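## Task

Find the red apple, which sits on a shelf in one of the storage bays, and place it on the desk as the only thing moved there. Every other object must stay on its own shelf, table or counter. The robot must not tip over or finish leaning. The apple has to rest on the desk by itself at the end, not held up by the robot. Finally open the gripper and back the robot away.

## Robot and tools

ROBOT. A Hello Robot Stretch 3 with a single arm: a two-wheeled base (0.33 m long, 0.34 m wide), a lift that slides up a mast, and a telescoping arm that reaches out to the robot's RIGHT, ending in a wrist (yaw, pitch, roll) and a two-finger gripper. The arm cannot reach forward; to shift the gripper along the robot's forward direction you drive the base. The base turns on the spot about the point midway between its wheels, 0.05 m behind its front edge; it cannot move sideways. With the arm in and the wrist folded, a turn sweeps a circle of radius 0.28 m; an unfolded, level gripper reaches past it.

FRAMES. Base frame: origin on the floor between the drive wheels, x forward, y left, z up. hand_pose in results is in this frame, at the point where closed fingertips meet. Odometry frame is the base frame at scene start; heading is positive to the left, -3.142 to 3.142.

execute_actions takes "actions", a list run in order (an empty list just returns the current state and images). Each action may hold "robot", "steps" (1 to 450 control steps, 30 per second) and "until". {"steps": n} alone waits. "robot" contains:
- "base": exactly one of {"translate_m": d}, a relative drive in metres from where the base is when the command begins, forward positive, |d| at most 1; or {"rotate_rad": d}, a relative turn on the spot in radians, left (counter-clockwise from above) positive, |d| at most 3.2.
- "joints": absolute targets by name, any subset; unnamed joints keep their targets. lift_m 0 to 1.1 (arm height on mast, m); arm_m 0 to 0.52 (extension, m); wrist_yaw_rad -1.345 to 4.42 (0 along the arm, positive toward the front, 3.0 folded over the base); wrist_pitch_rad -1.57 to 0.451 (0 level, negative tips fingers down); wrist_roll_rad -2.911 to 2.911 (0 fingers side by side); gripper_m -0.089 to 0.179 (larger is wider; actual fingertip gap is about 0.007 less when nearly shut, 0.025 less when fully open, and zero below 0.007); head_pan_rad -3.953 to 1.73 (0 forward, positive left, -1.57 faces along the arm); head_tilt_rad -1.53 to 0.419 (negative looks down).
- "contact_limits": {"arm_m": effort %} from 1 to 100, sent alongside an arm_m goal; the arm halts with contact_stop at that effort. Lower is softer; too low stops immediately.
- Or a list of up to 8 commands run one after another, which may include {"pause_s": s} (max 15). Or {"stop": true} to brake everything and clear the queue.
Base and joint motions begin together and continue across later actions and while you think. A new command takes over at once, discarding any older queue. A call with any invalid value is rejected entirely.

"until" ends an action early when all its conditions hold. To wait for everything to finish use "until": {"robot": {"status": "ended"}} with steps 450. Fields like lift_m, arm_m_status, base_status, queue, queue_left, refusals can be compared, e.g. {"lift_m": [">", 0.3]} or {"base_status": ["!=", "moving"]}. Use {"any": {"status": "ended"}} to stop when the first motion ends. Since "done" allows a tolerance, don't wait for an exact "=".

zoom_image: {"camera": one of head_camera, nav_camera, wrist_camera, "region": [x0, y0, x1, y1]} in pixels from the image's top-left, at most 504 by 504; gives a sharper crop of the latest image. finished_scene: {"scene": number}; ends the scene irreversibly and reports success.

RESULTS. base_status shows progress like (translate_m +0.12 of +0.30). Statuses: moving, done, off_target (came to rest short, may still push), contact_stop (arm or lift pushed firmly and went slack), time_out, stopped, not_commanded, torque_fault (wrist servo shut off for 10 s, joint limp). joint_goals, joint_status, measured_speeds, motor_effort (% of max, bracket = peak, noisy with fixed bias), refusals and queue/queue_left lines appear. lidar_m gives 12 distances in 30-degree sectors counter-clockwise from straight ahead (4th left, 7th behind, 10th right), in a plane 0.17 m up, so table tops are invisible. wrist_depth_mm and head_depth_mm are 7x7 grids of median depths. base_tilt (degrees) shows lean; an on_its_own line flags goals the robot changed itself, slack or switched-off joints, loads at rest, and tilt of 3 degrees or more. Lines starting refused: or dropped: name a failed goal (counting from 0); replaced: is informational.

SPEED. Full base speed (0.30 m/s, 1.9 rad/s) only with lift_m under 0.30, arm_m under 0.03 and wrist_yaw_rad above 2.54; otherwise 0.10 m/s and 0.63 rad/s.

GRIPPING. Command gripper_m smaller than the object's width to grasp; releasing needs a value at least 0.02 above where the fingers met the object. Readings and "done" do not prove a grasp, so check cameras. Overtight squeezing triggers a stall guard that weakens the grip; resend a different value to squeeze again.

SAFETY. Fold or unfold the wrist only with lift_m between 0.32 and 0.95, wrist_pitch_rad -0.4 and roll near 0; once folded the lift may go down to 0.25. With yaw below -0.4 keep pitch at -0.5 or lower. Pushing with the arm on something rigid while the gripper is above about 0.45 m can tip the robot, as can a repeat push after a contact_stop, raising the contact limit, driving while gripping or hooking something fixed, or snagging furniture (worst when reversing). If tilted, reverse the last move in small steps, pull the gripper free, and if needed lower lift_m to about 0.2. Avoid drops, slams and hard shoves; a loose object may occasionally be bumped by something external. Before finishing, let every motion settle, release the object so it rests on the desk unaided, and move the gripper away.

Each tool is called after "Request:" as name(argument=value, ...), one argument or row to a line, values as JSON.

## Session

Request:
execute_actions(
  actions=[],
)

Scene clock: 0.00 s.
robot.base_odometry: x=+0.000 y=+0.000 heading=+0.000 (m, m, rad; robot's odometry frame)
robot.turned_by_wheels: +0.000 (rad since the last result)
robot.turned_by_imu: +0.000 (rad since the last result)
robot.base_tilt: forward=-0.4 right=+1.5 (deg)
robot.lidar_m: 0.79 0.70 0.71 0.85 1.18 1.27 1.30 2.42 1.47 0.90 0.79 0.79
robot.head_depth_mm: 898 896 883 869 834 823 816 / 979 983 982 965 964 951 939 / 916 924 933 934 945 953 961 / 835 846 850 855 863 869 877 / 772 776 781 786 794 797 804 / 714 718 728 727 735 736 740 / 667 669 673 678 682 684 690
robot.base_status: not_commanded
robot.joint_positions: lift_m=+0.328 arm_m=+0.003 wrist_yaw_rad=+2.827 wrist_pitch_rad=-0.540 wrist_roll_rad=-0.020 gripper_m=+0.037 head_pan_rad=-0.019 head_tilt_rad=-0.022
robot.joint_goals: lift_m=+0.328 arm_m=+0.003 wrist_yaw_rad=+2.827 wrist_pitch_rad=-0.540 wrist_roll_rad=-0.020 gripper_m=+0.037 head_pan_rad=-0.019 head_tilt_rad=-0.022
robot.joint_status: lift_m=not_commanded arm_m=not_commanded wrist_yaw_rad=not_commanded wrist_pitch_rad=not_commanded wrist_roll_rad=not_commanded gripper_m=not_commanded head_pan_rad=not_commanded head_tilt_rad=not_commanded
robot.measured_speeds: translate_m=+0.000 rotate_rad=+0.000 lift_m=+0.000 arm_m=+0.000 wrist_yaw_rad=+0.000 wrist_pitch_rad=+0.000 wrist_roll_rad=+0.000 head_pan_rad=+0.000 head_tilt_rad=+0.000
robot: refusals=0 queue=idle queue_left=0
robot.motor_effort: left_wheel=-1 right_wheel=+0 lift_m=+18 arm_m=-1 wrist_yaw_rad=+0 wrist_pitch_rad=+8 wrist_roll_rad=+0 gripper_m=+0 head_pan_rad=-1 head_tilt_rad=+2 (%)
robot.hand_pose: x=+0.0429 y=+0.0496 z=+0.3143 quat_wxyz=(+0.293, +0.696, +0.083, +0.651) (m; robot's base frame)
robot.wrist_depth_mm: - - 958 792 669 589 520 / - - - 883 763 642 565 / - 932 922 885 783 693 601 / 732 749 750 748 732 710 641 / 594 - 597 603 622 609 605 / 513 498 - 506 511 517 507 / 467 - - 448 436 451 457
pictures: head_camera (sideways: a quarter turn clockwise sets it upright), nav_camera (sideways: a quarter turn counterclockwise sets it upright), wrist_camera
Images, in order (width x height): head_camera 896x504, nav_camera 672x504, wrist_camera 644x364.

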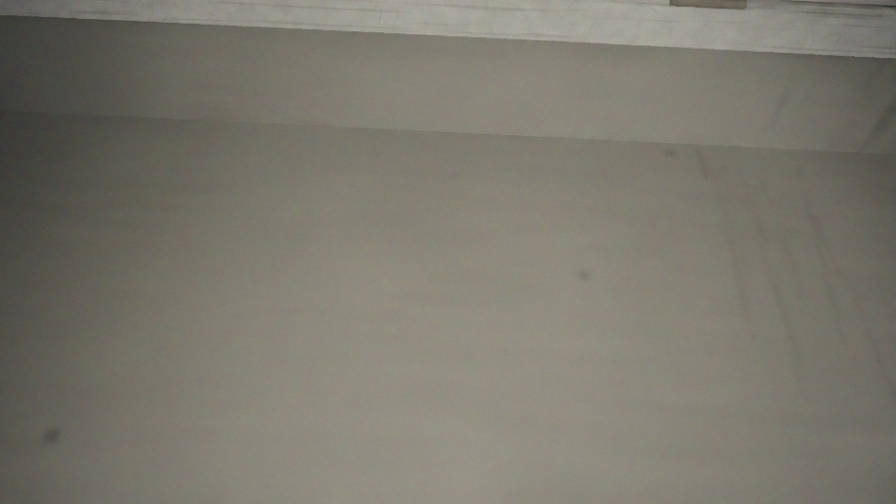

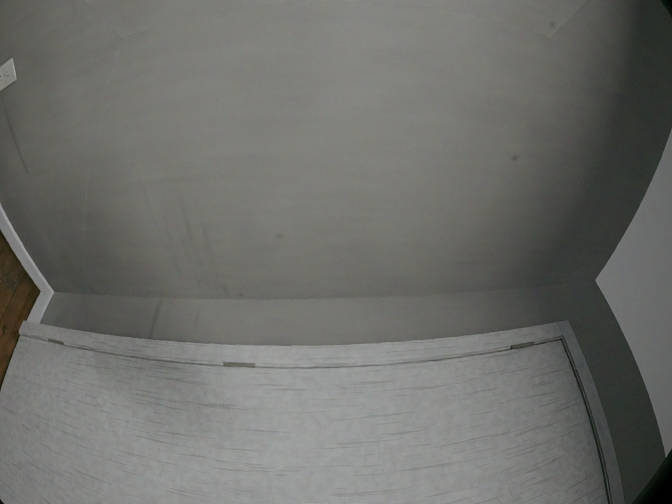

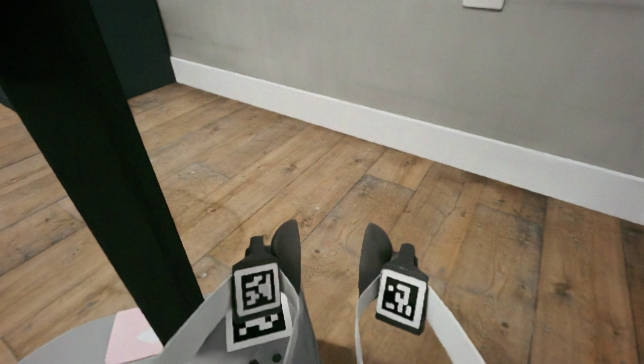

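Request:
execute_actions(
  actions=[
    {"robot":[{"joints":{"head_pan_rad":-0.7,"head_tilt_rad":-0.4,"lift_m":0.27,"wrist_pitch_rad":-0.4}},{"base":{"rotate_rad":-2.4}}],"steps":450,"until":{"robot":{"status":"ended"}}},
  ],
)

Scene clock: 11.23 s.
robot.base_odometry: x=+0.000 y=+0.000 heading=-2.400 (m, m, rad; robot's odometry frame)
robot.turned_by_wheels: -2.400 (rad since the last result)
robot.turned_by_imu: -2.407 (rad since the last result)
robot.base_tilt: forward=-0.5 right=+1.4 (deg)
robot.lidar_m: 2.31 1.11 0.81 0.79 0.83 0.72 0.70 0.74 1.04 1.11 1.28 2.31
robot.head_depth_mm: 1169 1220 1263 1331 1387 1454 1432 / 2282 1372 1418 1486 1567 1629 1426 / 2183 2366 2529 2729 2383 1784 1428 / 2043 2181 2362 2532 2352 1791 1426 / 2009 2137 2280 2497 2321 1776 1419 / 3574 3774 - 3478 2321 1754 1401 / 3403 3655 3807 3425 2308 1745 1396
robot.base_status: done (rotate_rad -2.3999 of -2.4000)
robot.joint_positions: lift_m=+0.270 arm_m=+0.003 wrist_yaw_rad=+2.827 wrist_pitch_rad=-0.420 wrist_roll_rad=-0.020 gripper_m=+0.037 head_pan_rad=-0.693 head_tilt_rad=-0.395
robot.joint_goals: lift_m=+0.270 arm_m=+0.003 wrist_yaw_rad=+2.827 wrist_pitch_rad=-0.400 wrist_roll_rad=-0.020 gripper_m=+0.037 head_pan_rad=-0.700 head_tilt_rad=-0.400
robot.joint_status: lift_m=done arm_m=not_commanded wrist_yaw_rad=not_commanded wrist_pitch_rad=done wrist_roll_rad=not_commanded gripper_m=not_commanded head_pan_rad=done head_tilt_rad=done
robot.measured_speeds: translate_m=+0.000 rotate_rad=+0.000 lift_m=+0.000 arm_m=+0.000 wrist_yaw_rad=+0.000 wrist_pitch_rad=+0.000 wrist_roll_rad=+0.000 head_pan_rad=+0.000 head_tilt_rad=+0.000
robot: refusals=0 queue=done queue_left=0
robot.motor_effort: left_wheel=+2(9) right_wheel=-3(8) lift_m=+16(19) arm_m=-1(1) wrist_yaw_rad=+0(0) wrist_pitch_rad=+12(12) wrist_roll_rad=+0(0) gripper_m=+0(0) head_pan_rad=-4(43) head_tilt_rad=-2(26) (%)
robot.hand_pose: x=+0.0481 y=+0.0655 z=+0.2823 quat_wxyz=(+0.254, +0.699, +0.040, +0.667) (m; robot's base frame)
robot.wrist_depth_mm: - 713 720 767 849 892 987 / - 755 814 824 939 995 - / - 793 849 909 937 - - / - 792 783 799 814 787 790 / 600 620 625 623 626 620 632 / 502 - 532 511 511 514 524 / 439 - - 435 425 436 442
pictures: head_camera (sideways: a quarter turn clockwise sets it upright), nav_camera (sideways: a quarter turn counterclockwise sets it upright), wrist_camera
Images, in order (width x height): head_camera 896x504, nav_camera 672x504, wrist_camera 644x364.

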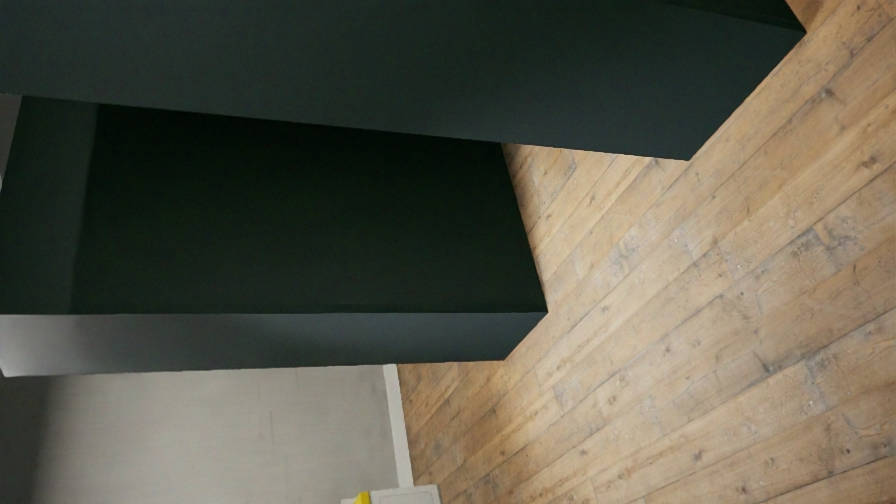

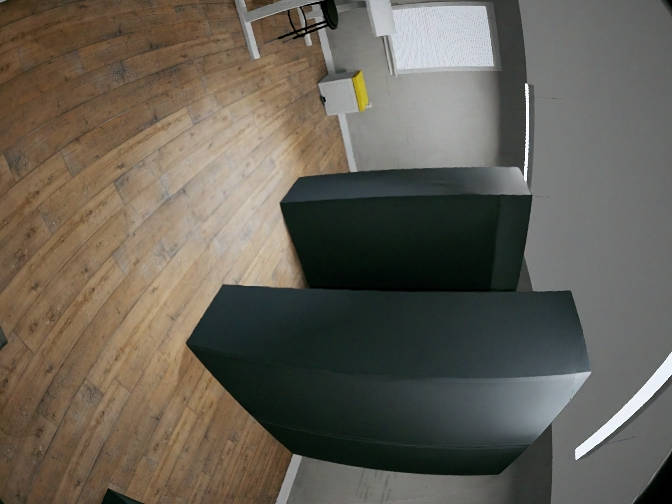

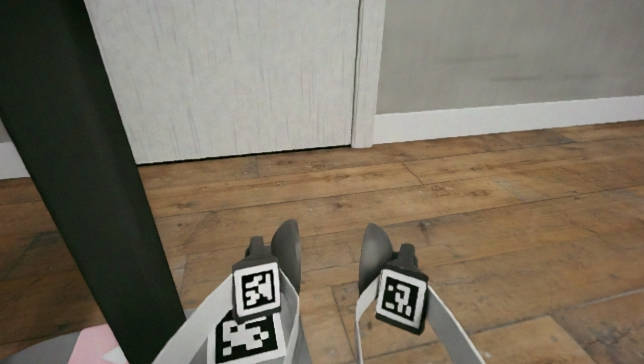

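Request:
execute_actions(
  actions=[
    {"robot":[{"base":{"rotate_rad":-1.0},"joints":{"head_pan_rad":-1.15,"head_tilt_rad":-0.35}},{"base":{"translate_m":0.6}}],"steps":450,"until":{"robot":{"status":"ended"}}},
  ],
)

Scene clock: 27.57 s.
robot.base_odometry: x=-0.580 y=+0.153 heading=+2.883 (m, m, rad; robot's odometry frame)
robot.turned_by_wheels: -1.000 (rad since the last result)
robot.turned_by_imu: -1.004 (rad since the last result)
robot.base_tilt: forward=-0.4 right=+1.4 (deg)
robot.lidar_m: 0.68 0.94 3.17 1.69 1.31 1.26 1.36 1.06 1.05 0.84 1.59 0.97
robot.head_depth_mm: 1251 994 762 800 857 947 1053 / 1447 1443 1550 1081 1516 1075 1034 / 1446 1521 1634 1720 1501 1581 1390 / 1378 1463 1537 1662 1671 1744 1465 / 1989 2206 1857 2026 2121 1807 1457 / 2093 2194 2338 2470 2473 1844 1455 / 2035 2155 2263 2412 2453 1820 1447
robot.base_status: done (translate_m +0.6000 of +0.6000)
robot.joint_positions: lift_m=+0.270 arm_m=+0.003 wrist_yaw_rad=+2.827 wrist_pitch_rad=-0.420 wrist_roll_rad=-0.020 gripper_m=+0.037 head_pan_rad=-1.143 head_tilt_rad=-0.359
robot.joint_goals: lift_m=+0.270 arm_m=+0.003 wrist_yaw_rad=+2.827 wrist_pitch_rad=-0.400 wrist_roll_rad=-0.020 gripper_m=+0.037 head_pan_rad=-1.150 head_tilt_rad=-0.350
robot.joint_status: lift_m=done arm_m=not_commanded wrist_yaw_rad=not_commanded wrist_pitch_rad=done wrist_roll_rad=not_commanded gripper_m=not_commanded head_pan_rad=done head_tilt_rad=done
robot.measured_speeds: translate_m=+0.000 rotate_rad=+0.000 lift_m=+0.000 arm_m=+0.000 wrist_yaw_rad=+0.000 wrist_pitch_rad=+0.000 wrist_roll_rad=+0.000 head_pan_rad=+0.000 head_tilt_rad=+0.000
robot: refusals=0 queue=done queue_left=0
robot.motor_effort: left_wheel=+1(9) right_wheel=-3(7) lift_m=+17(16) arm_m=-1(1) wrist_yaw_rad=+0(0) wrist_pitch_rad=+12(12) wrist_roll_rad=+0(0) gripper_m=+0(0) head_pan_rad=-4(36) head_tilt_rad=+4(10) (%)
robot.hand_pose: x=+0.0481 y=+0.0655 z=+0.2824 quat_wxyz=(+0.254, +0.699, +0.040, +0.667) (m; robot's base frame)
robot.wrist_depth_mm: - - - - - - - / - - - - - - - / - - - - - - - / - 783 790 791 788 805 801 / 607 616 624 630 625 621 641 / 509 - 531 512 512 504 521 / 440 - - 429 422 434 430
pictures: head_camera (sideways: a quarter turn clockwise sets it upright), nav_camera (sideways: a quarter turn counterclockwise sets it upright), wrist_camera
Images, in order (width x height): head_camera 896x504, nav_camera 672x504, wrist_camera 644x364.

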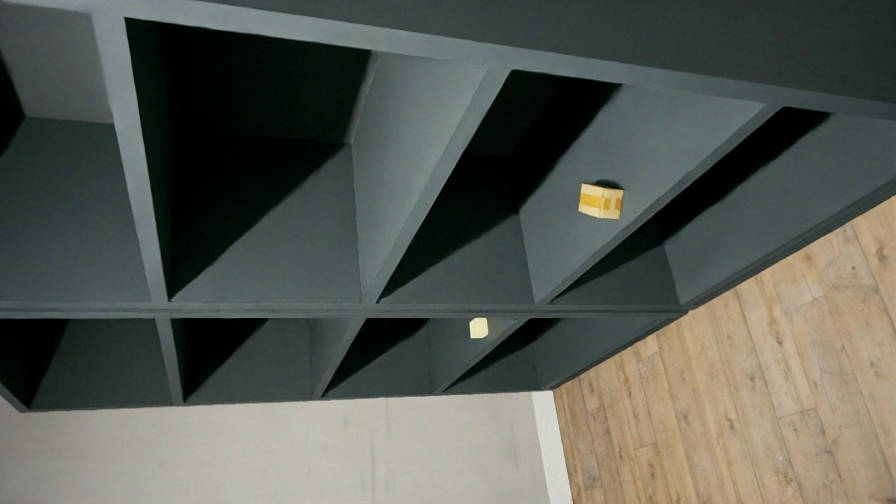

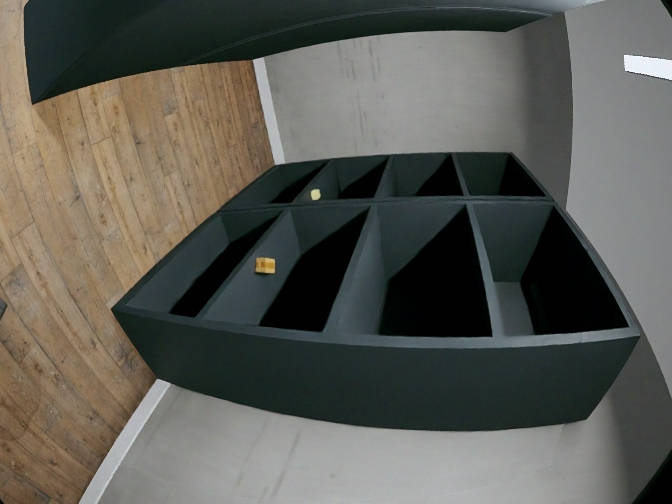

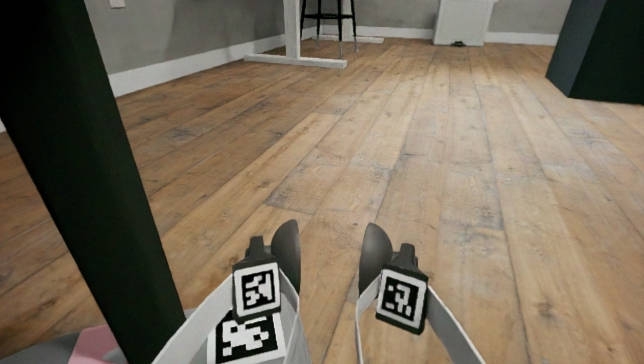

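Request:
execute_actions(
  actions=[
    {"robot":[{"base":{"rotate_rad":0.92},"joints":{"head_pan_rad":-2.05}},{"base":{"translate_m":1.0}},{"base":{"translate_m":0.3}}],"steps":450,"until":{"robot":{"status":"ended"}}},
  ],
)

Scene clock: 43.63 s.
robot.base_odometry: x=-1.606 y=-0.646 heading=-2.480 (m, m, rad; robot's odometry frame)
robot.turned_by_wheels: +0.920 (rad since the last result)
robot.turned_by_imu: +0.920 (rad since the last result)
robot.base_tilt: forward=-0.5 right=+1.5 (deg)
robot.lidar_m: 1.91 1.44 1.11 1.35 1.38 1.83 2.33 0.81 0.74 1.93 0.68 0.74
robot.head_depth_mm: 666 648 671 710 766 842 941 / 1344 1362 1479 967 1448 999 912 / 1364 1467 1557 1166 1508 1152 1393 / 1311 1395 1481 1593 1497 1688 1425 / 1309 1389 1465 1579 1718 1759 1453 / 2030 2148 2293 2421 2458 1835 1449 / 1999 2077 2209 2362 2404 1831 1447
robot.base_status: done (translate_m +0.3000 of +0.3000)
robot.joint_positions: lift_m=+0.270 arm_m=+0.003 wrist_yaw_rad=+2.827 wrist_pitch_rad=-0.419 wrist_roll_rad=-0.020 gripper_m=+0.037 head_pan_rad=-2.043 head_tilt_rad=-0.359
robot.joint_goals: lift_m=+0.270 arm_m=+0.003 wrist_yaw_rad=+2.827 wrist_pitch_rad=-0.400 wrist_roll_rad=-0.020 gripper_m=+0.037 head_pan_rad=-2.050 head_tilt_rad=-0.350
robot.joint_status: lift_m=done arm_m=not_commanded wrist_yaw_rad=not_commanded wrist_pitch_rad=done wrist_roll_rad=not_commanded gripper_m=not_commanded head_pan_rad=done head_tilt_rad=done
robot.measured_speeds: translate_m=+0.000 rotate_rad=+0.000 lift_m=+0.000 arm_m=+0.000 wrist_yaw_rad=+0.000 wrist_pitch_rad=+0.000 wrist_roll_rad=+0.000 head_pan_rad=+0.000 head_tilt_rad=+0.000
robot: refusals=0 queue=done queue_left=0
robot.motor_effort: left_wheel=-2(8) right_wheel=+2(9) lift_m=+16(17) arm_m=-1(2) wrist_yaw_rad=+0(0) wrist_pitch_rad=+12(12) wrist_roll_rad=+0(0) gripper_m=+0(0) head_pan_rad=-3(50) head_tilt_rad=+3(5) (%)
robot.hand_pose: x=+0.0481 y=+0.0656 z=+0.2825 quat_wxyz=(+0.254, +0.699, +0.040, +0.667) (m; robot's base frame)
robot.wrist_depth_mm: - - - - - - - / - - - - - - - / - - - - - - - / - 784 787 806 800 826 808 / 606 606 616 626 626 625 622 / 509 - 529 516 512 508 513 / 446 - - 432 422 439 437
pictures: head_camera (sideways: a quarter turn clockwise sets it upright), nav_camera (sideways: a quarter turn counterclockwise sets it upright), wrist_camera
Images, in order (width x height): head_camera 896x504, nav_camera 672x504, wrist_camera 644x364.

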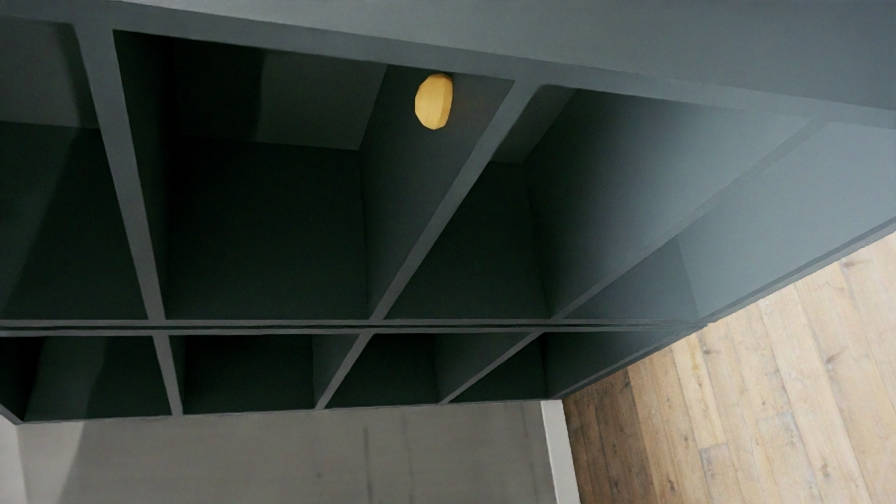

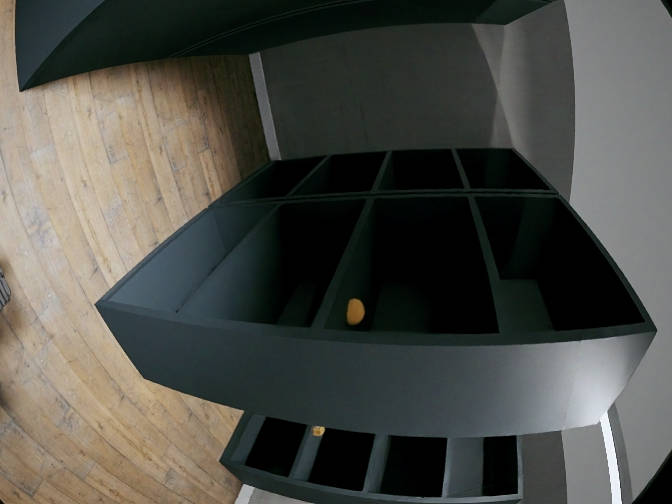

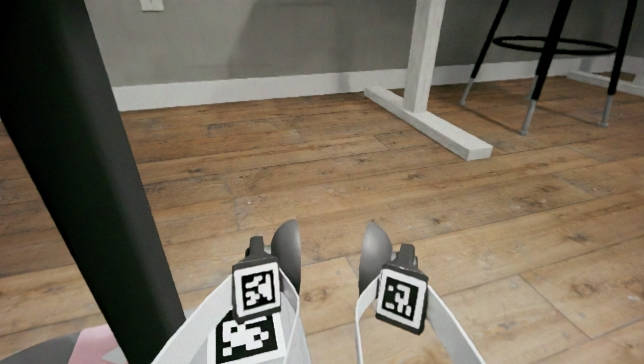

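Request:
execute_actions(
  actions=[
    {"robot":[{"base":{"rotate_rad":-0.05}},{"base":{"translate_m":1.0}},{"base":{"translate_m":0.2}}],"steps":450,"until":{"robot":{"status":"ended"}}},
  ],
)

Scene clock: 61.23 s.
robot.base_odometry: x=-2.588 y=-1.335 heading=-2.530 (m, m, rad; robot's odometry frame)
robot.turned_by_wheels: -0.050 (rad since the last result)
robot.turned_by_imu: -0.053 (rad since the last result)
robot.base_tilt: forward=-0.5 right=+1.5 (deg)
robot.lidar_m: 0.74 0.74 1.23 0.79 1.13 1.90 3.06 0.68 0.53 1.34 1.94 1.32
robot.head_depth_mm: 457 491 530 575 628 698 781 / 434 461 496 536 582 639 707 / 514 1062 1300 544 572 612 665 / 711 1328 1414 971 1294 1083 900 / 1158 1258 1331 1038 1461 1147 1338 / 1128 1193 1264 1340 1418 1566 1450 / 1827 1923 2043 2179 2294 1832 1440
robot.base_status: done (translate_m +0.2000 of +0.2000)
robot.joint_positions: lift_m=+0.270 arm_m=+0.003 wrist_yaw_rad=+2.827 wrist_pitch_rad=-0.419 wrist_roll_rad=-0.020 gripper_m=+0.037 head_pan_rad=-2.043 head_tilt_rad=-0.359
robot.joint_goals: lift_m=+0.270 arm_m=+0.003 wrist_yaw_rad=+2.827 wrist_pitch_rad=-0.400 wrist_roll_rad=-0.020 gripper_m=+0.037 head_pan_rad=-2.050 head_tilt_rad=-0.350
robot.joint_status: lift_m=done arm_m=not_commanded wrist_yaw_rad=not_commanded wrist_pitch_rad=done wrist_roll_rad=not_commanded gripper_m=not_commanded head_pan_rad=done head_tilt_rad=done
robot.measured_speeds: translate_m=+0.000 rotate_rad=+0.000 lift_m=+0.000 arm_m=+0.000 wrist_yaw_rad=+0.000 wrist_pitch_rad=+0.000 wrist_roll_rad=+0.000 head_pan_rad=+0.000 head_tilt_rad=+0.000
robot: refusals=0 queue=done queue_left=0
robot.motor_effort: left_wheel=+2(10) right_wheel=-3(6) lift_m=+17(17) arm_m=-1(1) wrist_yaw_rad=+0(0) wrist_pitch_rad=+12(12) wrist_roll_rad=+0(0) gripper_m=+0(0) head_pan_rad=-4(3) head_tilt_rad=+5(4) (%)
robot.hand_pose: x=+0.0481 y=+0.0656 z=+0.2825 quat_wxyz=(+0.254, +0.699, +0.040, +0.667) (m; robot's base frame)
robot.wrist_depth_mm: - - - - - - - / - - - - - - - / - - - - - - - / - 758 802 796 788 792 762 / 613 616 607 615 632 634 619 / 503 - 525 506 504 507 526 / 450 - - 433 428 436 438
pictures: head_camera (sideways: a quarter turn clockwise sets it upright), nav_camera (sideways: a quarter turn counterclockwise sets it upright), wrist_camera
Images, in order (width x height): head_camera 896x504, nav_camera 672x504, wrist_camera 644x364.

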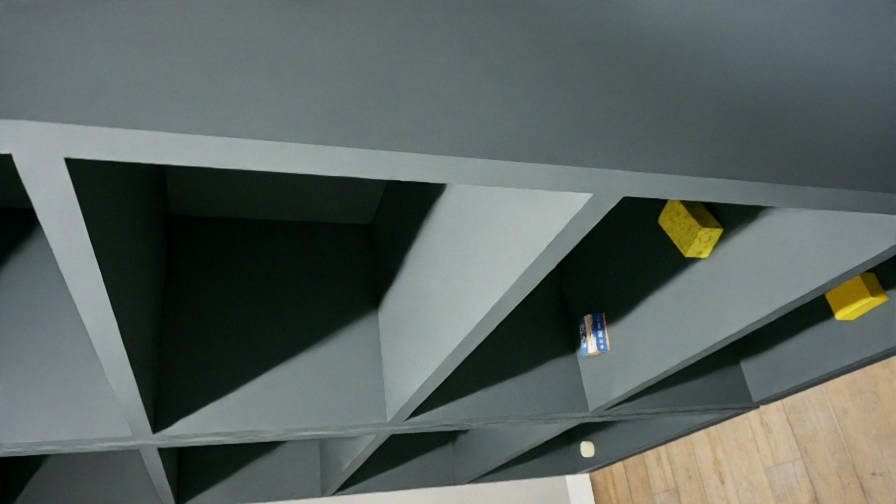

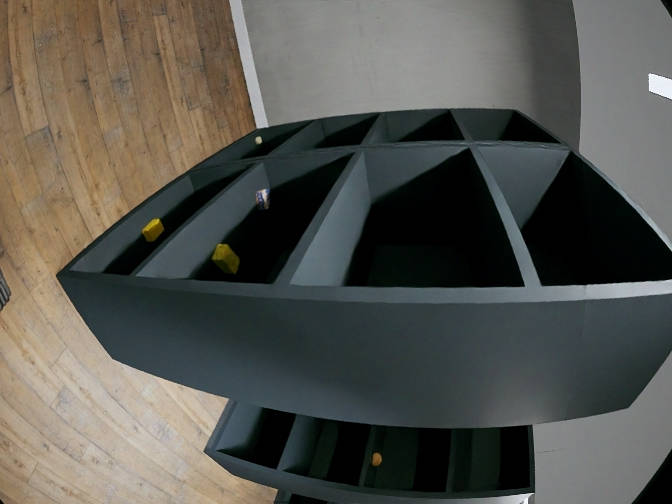

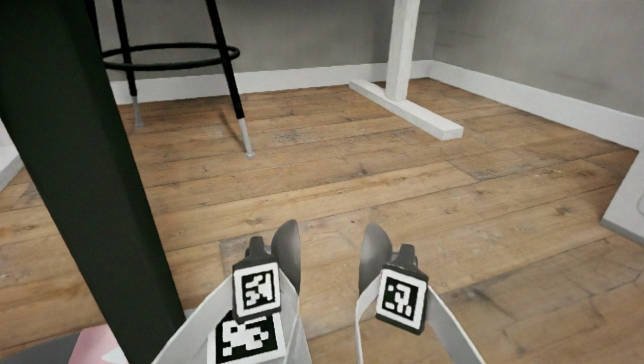

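Request:
execute_actions(
  actions=[
    {"robot":[{"base":{"translate_m":0.33}},{"base":{"rotate_rad":-1.55},"joints":{"head_pan_rad":-1.3,"head_tilt_rad":-0.6}},{"base":{"translate_m":1.0}},{"base":{"translate_m":0.3}}],"steps":450,"until":{"robot":{"status":"ended"}}},
  ],
)

Scene clock: 81.23 s.
robot.base_odometry: x=-3.627 y=-0.476 heading=+2.204 (m, m, rad; robot's odometry frame)
robot.turned_by_wheels: -1.550 (rad since the last result)
robot.turned_by_imu: -1.555 (rad since the last result)
robot.base_tilt: forward=-0.5 right=+1.4 (deg)
robot.lidar_m: 0.97 0.99 1.04 0.98 1.01 1.25 1.54 1.02 1.07 0.57 1.04 1.02
robot.head_depth_mm: 443 473 535 599 1086 867 1153 / 445 494 553 610 706 826 1147 / 845 916 772 625 738 862 992 / 867 957 816 1186 1078 921 1169 / 894 985 812 1246 1071 950 1173 / 923 1022 809 1263 1074 1279 1198 / 952 1052 805 1296 1069 1315 1210
robot.base_status: done (translate_m +0.3000 of +0.3000)
robot.joint_positions: lift_m=+0.270 arm_m=+0.003 wrist_yaw_rad=+2.827 wrist_pitch_rad=-0.419 wrist_roll_rad=-0.020 gripper_m=+0.037 head_pan_rad=-1.307 head_tilt_rad=-0.593
robot.joint_goals: lift_m=+0.270 arm_m=+0.003 wrist_yaw_rad=+2.827 wrist_pitch_rad=-0.400 wrist_roll_rad=-0.020 gripper_m=+0.037 head_pan_rad=-1.300 head_tilt_rad=-0.600
robot.joint_status: lift_m=done arm_m=not_commanded wrist_yaw_rad=not_commanded wrist_pitch_rad=done wrist_roll_rad=not_commanded gripper_m=not_commanded head_pan_rad=done head_tilt_rad=done
robot.measured_speeds: translate_m=+0.000 rotate_rad=+0.000 lift_m=+0.000 arm_m=+0.000 wrist_yaw_rad=+0.000 wrist_pitch_rad=+0.000 wrist_roll_rad=+0.000 head_pan_rad=+0.000 head_tilt_rad=+0.000
robot: refusals=0 queue=done queue_left=0
robot.motor_effort: left_wheel=+1(9) right_wheel=-2(8) lift_m=+17(16) arm_m=-1(1) wrist_yaw_rad=+0(0) wrist_pitch_rad=+12(12) wrist_roll_rad=+0(0) gripper_m=+0(0) head_pan_rad=+3(45) head_tilt_rad=-3(23) (%)
robot.hand_pose: x=+0.0481 y=+0.0655 z=+0.2825 quat_wxyz=(+0.254, +0.699, +0.040, +0.667) (m; robot's base frame)
robot.wrist_depth_mm: - 841 913 966 - - 823 / - 926 961 - - - 839 / - 938 - - - - 850 / - 775 785 800 774 797 791 / 621 625 616 623 611 619 629 / 507 - 520 511 520 513 519 / 451 - - 437 420 436 434
pictures: head_camera (sideways: a quarter turn clockwise sets it upright), nav_camera (sideways: a quarter turn counterclockwise sets it upright), wrist_camera
Images, in order (width x height): head_camera 896x504, nav_camera 672x504, wrist_camera 644x364.

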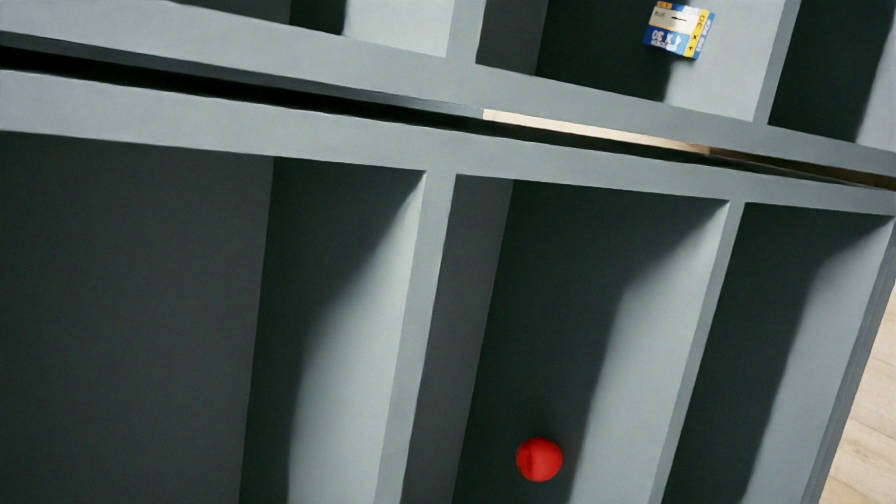

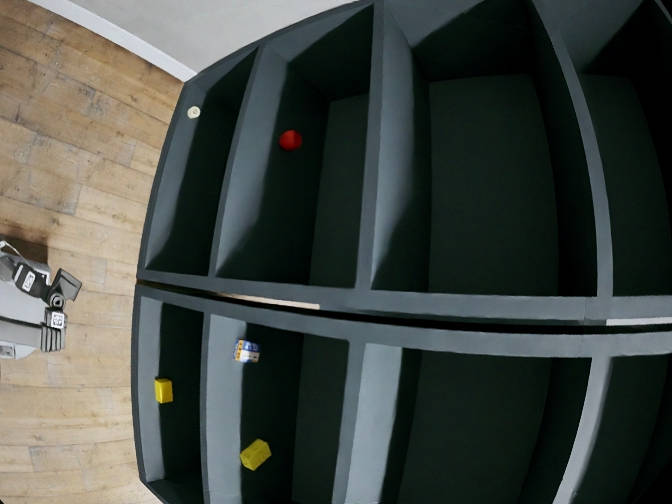

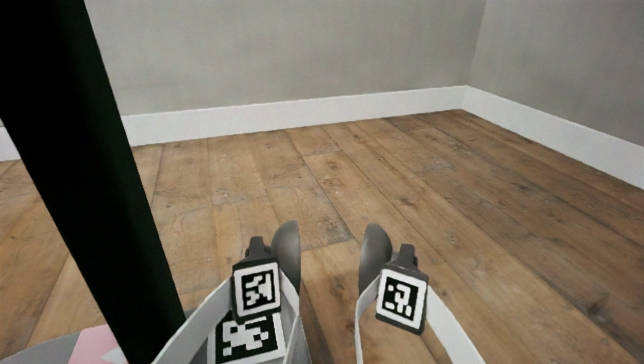

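Request:
execute_actions(
  actions=[
    {"robot":[{"base":{"translate_m":0.5}},{"joints":{"lift_m":0.6,"wrist_yaw_rad":0,"gripper_m":0.16,"head_pan_rad":-1.57,"head_tilt_rad":-0.8}},{"joints":{"arm_m":0.22},"contact_limits":{"arm_m":14}}],"steps":450,"until":{"robot":{"status":"ended"}}},
  ],
)

Scene clock: 101.20 s.
robot.base_odometry: x=-3.923 y=-0.073 heading=+2.204 (m, m, rad; robot's odometry frame)
robot.turned_by_wheels: +0.000 (rad since the last result)
robot.turned_by_imu: -0.002 (rad since the last result)
robot.base_tilt: forward=-0.5 right=+1.4 (deg)
robot.lidar_m: 0.48 0.49 0.64 1.01 1.03 1.35 1.73 1.44 0.68 0.98 0.69 0.50
robot.head_depth_mm: 828 723 603 1082 922 1206 1162 / 828 724 602 1084 942 - 1146 / 831 720 603 1081 - 1216 1136 / 833 720 601 1081 919 1230 1149 / 835 721 600 1080 944 1229 1148 / 837 720 602 1080 946 1227 1138 / 842 719 601 1054 944 1210 1137
robot.base_status: done (translate_m +0.5000 of +0.5000)
robot.joint_positions: lift_m=+0.600 arm_m=+0.220 wrist_yaw_rad=+0.001 wrist_pitch_rad=-0.419 wrist_roll_rad=-0.020 gripper_m=+0.160 head_pan_rad=-1.563 head_tilt_rad=-0.790
robot.joint_goals: lift_m=+0.600 arm_m=+0.220 wrist_yaw_rad=+0.000 wrist_pitch_rad=-0.400 wrist_roll_rad=-0.020 gripper_m=+0.160 head_pan_rad=-1.570 head_tilt_rad=-0.800
robot.joint_status: lift_m=done arm_m=done wrist_yaw_rad=done wrist_pitch_rad=done wrist_roll_rad=not_commanded gripper_m=done head_pan_rad=done head_tilt_rad=done
robot.measured_speeds: translate_m=+0.000 rotate_rad=+0.000 lift_m=+0.000 arm_m=+0.000 wrist_yaw_rad=+0.000 wrist_pitch_rad=+0.000 wrist_roll_rad=+0.000 head_pan_rad=+0.000 head_tilt_rad=+0.000
robot: refusals=0 queue=done queue_left=0
robot.motor_effort: left_wheel=+1(9) right_wheel=-3(6) lift_m=+20(23) arm_m=+3(3) wrist_yaw_rad=-1(2) wrist_pitch_rad=+11(12) wrist_roll_rad=+0(0) gripper_m=+0(84) head_pan_rad=-4(28) head_tilt_rad=-4(18) (%)
robot.contact_limits: arm_m 14 (drawing in: default 24, maximum 39; extending or still: default 31, maximum 51)
robot.hand_pose: x=-0.0212 y=-0.5889 z=+0.6123 quat_wxyz=(+0.699, +0.149, -0.684, -0.146) (m; robot's base frame)
robot.wrist_depth_mm: 474 481 484 479 486 479 406 / 505 509 522 520 521 524 404 / 520 530 545 540 543 540 402 / 386 289 367 393 399 398 378 / 303 303 305 308 312 310 314 / 248 - 252 252 254 253 256 / 208 211 214 213 215 209 222
pictures: head_camera (sideways: a quarter turn clockwise sets it upright), nav_camera (sideways: a quarter turn counterclockwise sets it upright), wrist_camera
Images, in order (width x height): head_camera 896x504, nav_camera 672x504, wrist_camera 644x364.

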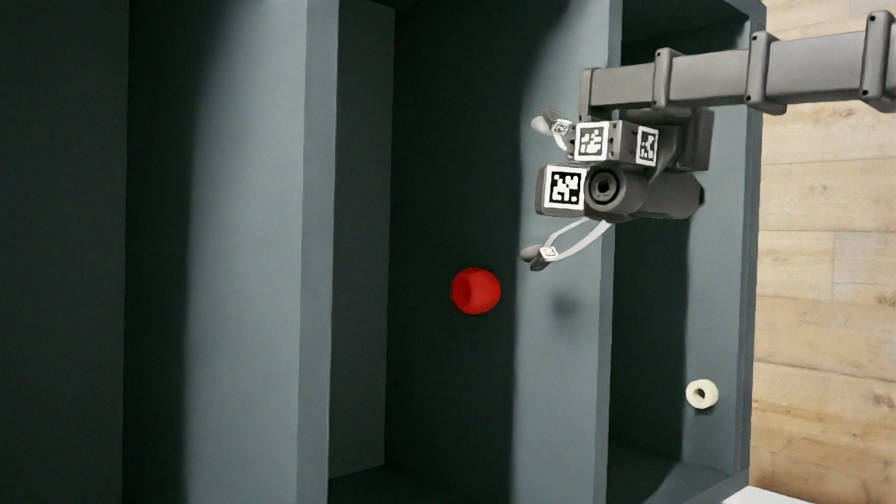

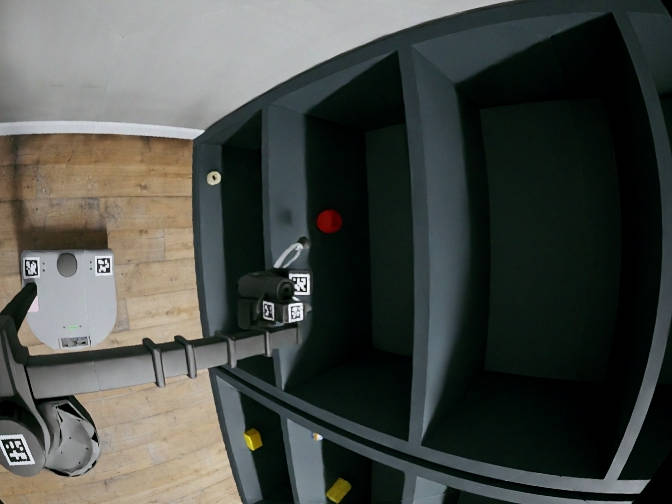

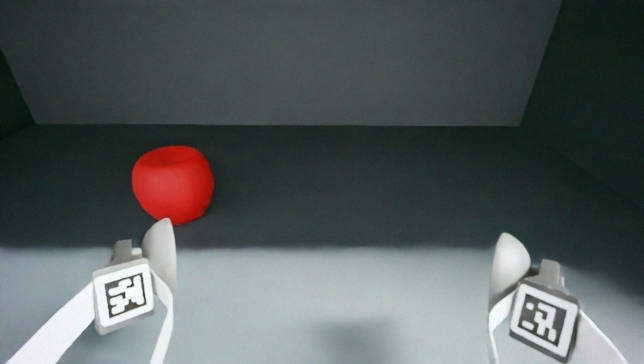

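Request:
execute_actions(
  actions=[
    {"robot":[{"base":{"translate_m":0.15},"joints":{"lift_m":0.54}},{"joints":{"arm_m":0.33},"contact_limits":{"arm_m":14}}],"steps":450,"until":{"robot":{"status":"ended"}}},
  ],
)

Scene clock: 112.77 s.
robot.base_odometry: x=-4.011 y=+0.048 heading=+2.204 (m, m, rad; robot's odometry frame)
robot.turned_by_wheels: +0.000 (rad since the last result)
robot.turned_by_imu: -0.001 (rad since the last result)
robot.base_tilt: forward=-0.5 right=+1.5 (deg)
robot.lidar_m: 0.33 0.34 0.44 1.02 1.04 1.37 1.87 0.81 0.77 0.98 0.50 0.35
robot.head_depth_mm: 812 726 582 1086 920 1234 1149 / 821 721 579 1083 - 1239 1155 / 818 722 577 1081 - 1238 1144 / 825 722 580 1082 924 1234 1141 / 827 721 601 1079 919 1232 1143 / 827 720 600 1034 920 1179 1145 / 742 687 601 777 844 950 962
robot.base_status: done (translate_m +0.1500 of +0.1500)
robot.joint_positions: lift_m=+0.540 arm_m=+0.330 wrist_yaw_rad=+0.001 wrist_pitch_rad=-0.419 wrist_roll_rad=-0.020 gripper_m=+0.160 head_pan_rad=-1.563 head_tilt_rad=-0.790
robot.joint_goals: lift_m=+0.540 arm_m=+0.330 wrist_yaw_rad=+0.000 wrist_pitch_rad=-0.400 wrist_roll_rad=-0.020 gripper_m=+0.160 head_pan_rad=-1.570 head_tilt_rad=-0.800
robot.joint_status: lift_m=done arm_m=done wrist_yaw_rad=done wrist_pitch_rad=done wrist_roll_rad=not_commanded gripper_m=done head_pan_rad=done head_tilt_rad=done
robot.measured_speeds: translate_m=+0.000 rotate_rad=+0.000 lift_m=+0.000 arm_m=+0.000 wrist_yaw_rad=+0.000 wrist_pitch_rad=+0.000 wrist_roll_rad=+0.000 head_pan_rad=+0.000 head_tilt_rad=+0.000
robot: refusals=0 queue=done queue_left=0
robot.motor_effort: left_wheel=+1(5) right_wheel=-3(3) lift_m=+17(21) arm_m=+3(3) wrist_yaw_rad=-1(1) wrist_pitch_rad=+12(11) wrist_roll_rad=+0(0) gripper_m=+0(0) head_pan_rad=-4(5) head_tilt_rad=-5(5) (%)
robot.contact_limits: arm_m 14 (drawing in: default 24, maximum 39; extending or still: default 31, maximum 51)
robot.hand_pose: x=-0.0212 y=-0.6989 z=+0.5525 quat_wxyz=(+0.699, +0.149, -0.684, -0.146) (m; robot's base frame)
robot.wrist_depth_mm: 364 370 367 366 367 373 372 / 387 395 394 400 399 401 401 / 364 367 370 378 375 375 394 / 263 268 271 149 259 274 276 / 210 220 213 151 205 215 217 / 174 - 174 172 177 177 178 / - 146 150 149 151 145 156
pictures: head_camera (sideways: a quarter turn clockwise sets it upright), nav_camera (sideways: a quarter turn counterclockwise sets it upright), wrist_camera
Images, in order (width x height): head_camera 896x504, nav_camera 672x504, wrist_camera 644x364.

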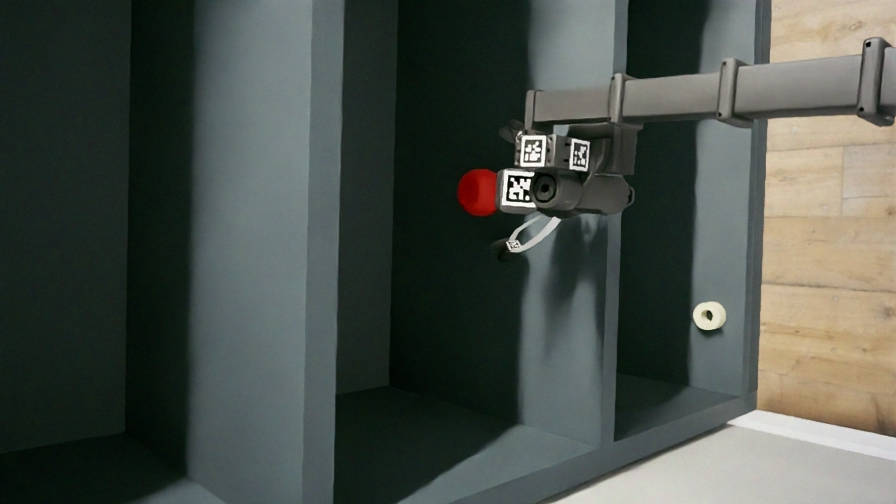

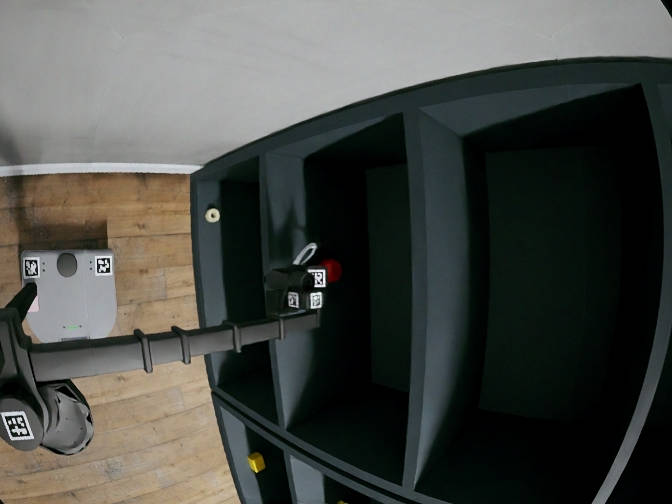

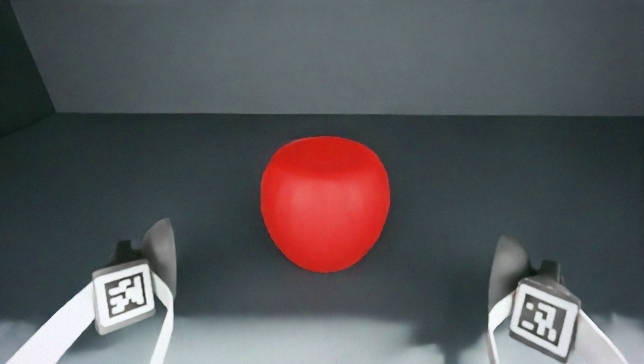

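Request:
execute_actions(
  actions=[
    {"robot":[{"joints":{"arm_m":0.372},"contact_limits":{"arm_m":14}},{"joints":{"gripper_m":0.03}},{"joints":{"lift_m":0.57}}],"steps":450,"until":{"robot":{"status":"ended"}}},
  ],
)

Scene clock: 121.80 s.
robot.base_odometry: x=-4.011 y=+0.048 heading=+2.204 (m, m, rad; robot's odometry frame)
robot.turned_by_wheels: +0.000 (rad since the last result)
robot.turned_by_imu: -0.001 (rad since the last result)
robot.base_tilt: forward=-0.4 right=+1.5 (deg)
robot.lidar_m: 0.33 0.34 0.44 1.02 1.04 1.37 1.87 0.81 0.76 0.98 0.50 0.35
robot.head_depth_mm: 813 724 580 1081 922 1233 1165 / 819 722 580 1115 943 1238 1140 / 820 721 578 1113 875 1228 1143 / 820 719 578 1077 915 1226 1138 / 828 720 602 1085 921 1232 1142 / 831 720 602 1031 920 1188 1144 / 742 687 601 778 842 948 962
robot.base_status: done (translate_m +0.1500 of +0.1500)
robot.joint_positions: lift_m=+0.570 arm_m=+0.372 wrist_yaw_rad=+0.002 wrist_pitch_rad=-0.428 wrist_roll_rad=-0.020 gripper_m=+0.031 head_pan_rad=-1.563 head_tilt_rad=-0.790
robot.joint_goals: lift_m=+0.570 arm_m=+0.372 wrist_yaw_rad=+0.000 wrist_pitch_rad=-0.400 wrist_roll_rad=-0.020 gripper_m=+0.030 head_pan_rad=-1.570 head_tilt_rad=-0.800
robot.joint_status: lift_m=done arm_m=done wrist_yaw_rad=done wrist_pitch_rad=done wrist_roll_rad=not_commanded gripper_m=done head_pan_rad=done head_tilt_rad=done
robot.measured_speeds: translate_m=+0.000 rotate_rad=+0.000 lift_m=+0.000 arm_m=+0.000 wrist_yaw_rad=+0.000 wrist_pitch_rad=+0.000 wrist_roll_rad=+0.000 head_pan_rad=+0.000 head_tilt_rad=+0.000
robot: refusals=0 queue=done queue_left=0
robot.motor_effort: left_wheel=+2(2) right_wheel=-4(5) lift_m=+21(22) arm_m=+3(4) wrist_yaw_rad=-1(1) wrist_pitch_rad=+17(17) wrist_roll_rad=+0(1) gripper_m=-17(92) head_pan_rad=-4(4) head_tilt_rad=-3(3) (%)
robot.contact_limits: arm_m 14 (drawing in: default 24, maximum 39; extending or still: default 31, maximum 51)
robot.hand_pose: x=-0.0210 y=-0.7398 z=+0.5803 quat_wxyz=(+0.698, +0.153, -0.684, -0.148) (m; robot's base frame)
robot.wrist_depth_mm: 331 332 331 330 330 331 336 / 361 358 359 359 365 366 358 / 381 381 389 382 384 390 391 / 316 319 319 139 325 330 328 / 249 250 244 108 123 257 257 / 207 208 119 106 112 212 212 / 177 178 178 122 175 181 180
pictures: head_camera (sideways: a quarter turn clockwise sets it upright), nav_camera (sideways: a quarter turn counterclockwise sets it upright), wrist_camera
Images, in order (width x height): head_camera 896x504, nav_camera 672x504, wrist_camera 644x364.

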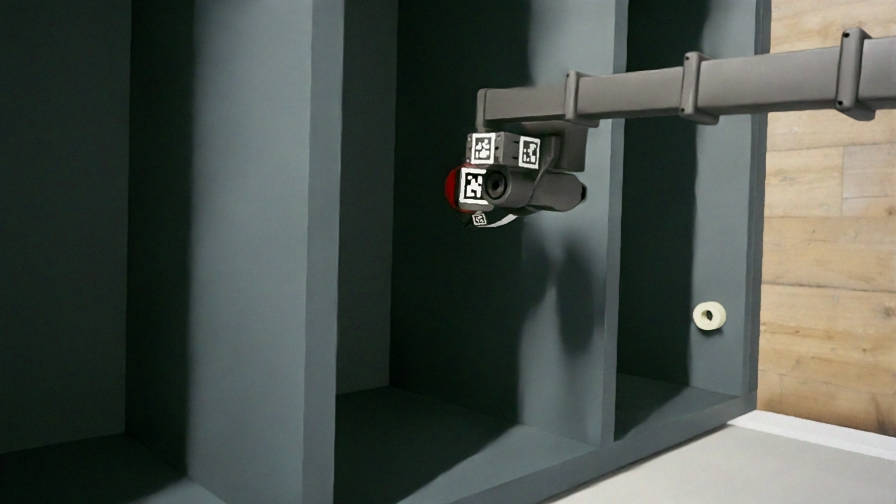

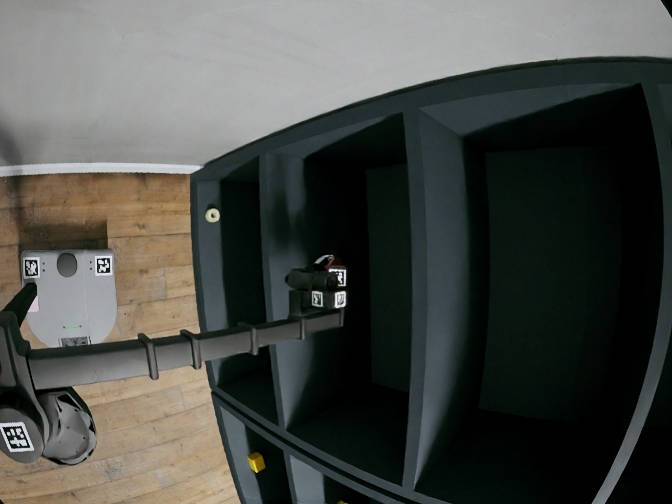

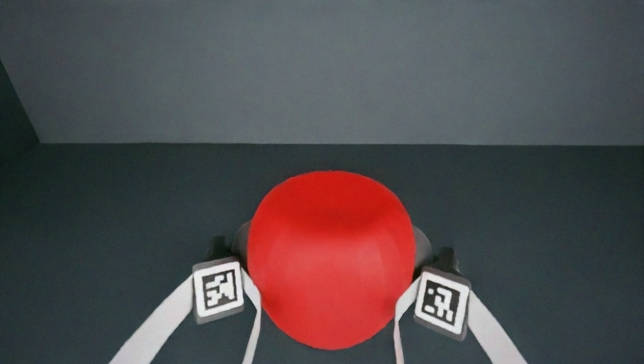

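Request:
execute_actions(
  actions=[
    {"robot":[{"joints":{"arm_m":0.0}},{"joints":{"wrist_yaw_rad":2.6,"lift_m":0.4}},{"joints":{"lift_m":0.28}},{"base":{"translate_m":-1.0}}],"steps":450,"until":{"robot":{"status":"ended"}}},
    {"robot":[{"base":{"translate_m":-1.0}},{"base":{"rotate_rad":-1.57},"joints":{"head_tilt_rad":-0.5}},{"base":{"translate_m":0.45}},{"joints":{"lift_m":0.9}}],"steps":450,"until":{"robot":{"status":"ended"}}},
    {"robot":[{"joints":{"wrist_yaw_rad":0}},{"joints":{"lift_m":1.02}}],"steps":450,"until":{"robot":{"status":"ended"}}},
  ],
)

Scene clock: 169.37 s.
robot.base_odometry: x=-2.466 y=-1.298 heading=+0.634 (m, m, rad; robot's odometry frame)
robot.turned_by_wheels: -1.570 (rad since the last result)
robot.turned_by_imu: -1.576 (rad since the last result)
robot.base_tilt: forward=-0.5 right=+1.5 (deg)
robot.lidar_m: 2.97 0.69 0.51 1.36 2.00 1.41 0.86 0.87 1.27 0.78 1.03 1.94
robot.head_depth_mm: 1170 1265 1235 765 - - - / 1175 1278 1229 784 - - - / 1178 1276 1214 801 - - - / 1181 1284 1205 756 1227 1114 1278 / 1189 1294 1193 750 1733 1579 1302 / 1198 1301 1193 786 1713 1452 1297 / 1208 1303 1172 783 1702 1525 1291
robot.base_status: done (translate_m +0.4500 of +0.4500)
robot.joint_positions: lift_m=+1.020 arm_m=+0.003 wrist_yaw_rad=+0.002 wrist_pitch_rad=-0.428 wrist_roll_rad=-0.020 gripper_m=+0.031 head_pan_rad=-1.563 head_tilt_rad=-0.507
robot.joint_goals: lift_m=+1.020 arm_m=+0.000 wrist_yaw_rad=+0.000 wrist_pitch_rad=-0.400 wrist_roll_rad=-0.020 gripper_m=+0.030 head_pan_rad=-1.570 head_tilt_rad=-0.500
robot.joint_status: lift_m=done arm_m=done wrist_yaw_rad=done wrist_pitch_rad=done wrist_roll_rad=not_commanded gripper_m=done head_pan_rad=done head_tilt_rad=done
robot.measured_speeds: translate_m=+0.000 rotate_rad=+0.000 lift_m=+0.000 arm_m=+0.000 wrist_yaw_rad=+0.000 wrist_pitch_rad=+0.000 wrist_roll_rad=+0.000 head_pan_rad=+0.000 head_tilt_rad=+0.000
robot: refusals=0 queue=done queue_left=0
robot.motor_effort: left_wheel=+1(9) right_wheel=-3(9) lift_m=+21(21) arm_m=-4(6) wrist_yaw_rad=-1(2) wrist_pitch_rad=+17(17) wrist_roll_rad=+0(0) gripper_m=-17(17) head_pan_rad=-4(4) head_tilt_rad=+3(21) (%)
robot.hand_pose: x=-0.0210 y=-0.3710 z=+1.0302 quat_wxyz=(+0.698, +0.153, -0.684, -0.148) (m; robot's base frame)
robot.wrist_depth_mm: - - - - - - - / - 813 826 855 856 871 904 / 519 531 522 529 541 553 546 / - 890 - 139 436 - 440 / - - 970 108 123 - - / - - 119 106 112 - - / - - - 122 - - -
pictures: head_camera (sideways: a quarter turn clockwise sets it upright), nav_camera (sideways: a quarter turn counterclockwise sets it upright), wrist_camera
Images, in order (width x height): head_camera 896x504, nav_camera 672x504, wrist_camera 644x364.

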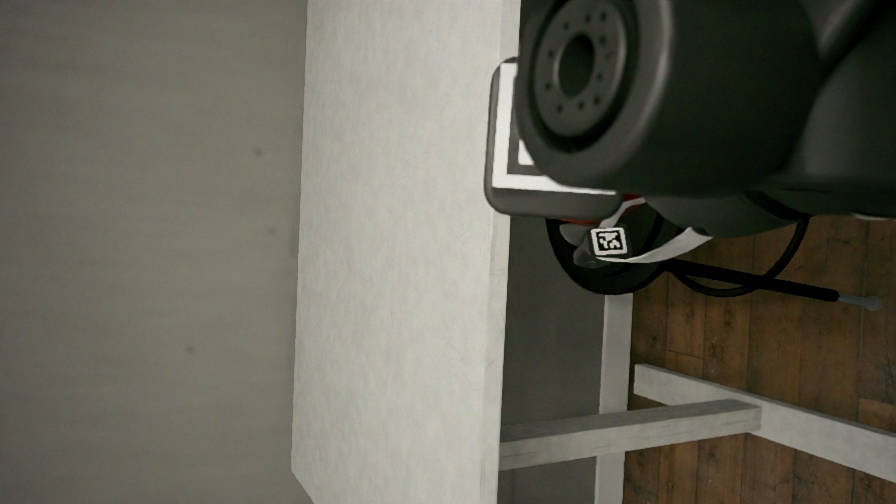

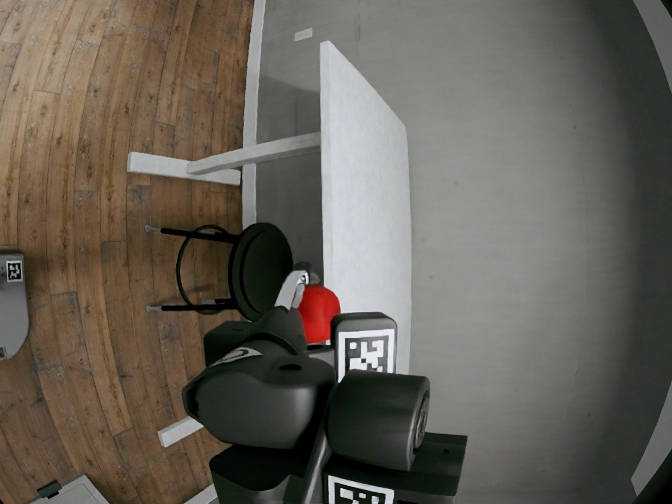

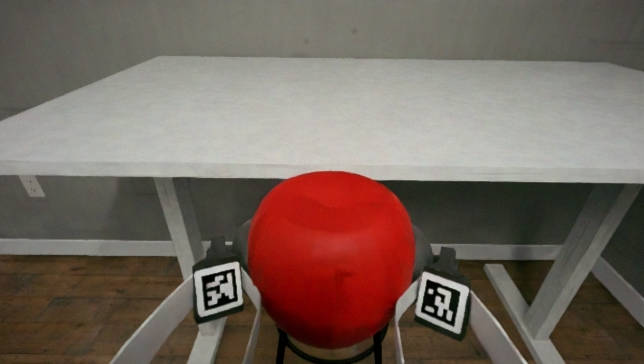

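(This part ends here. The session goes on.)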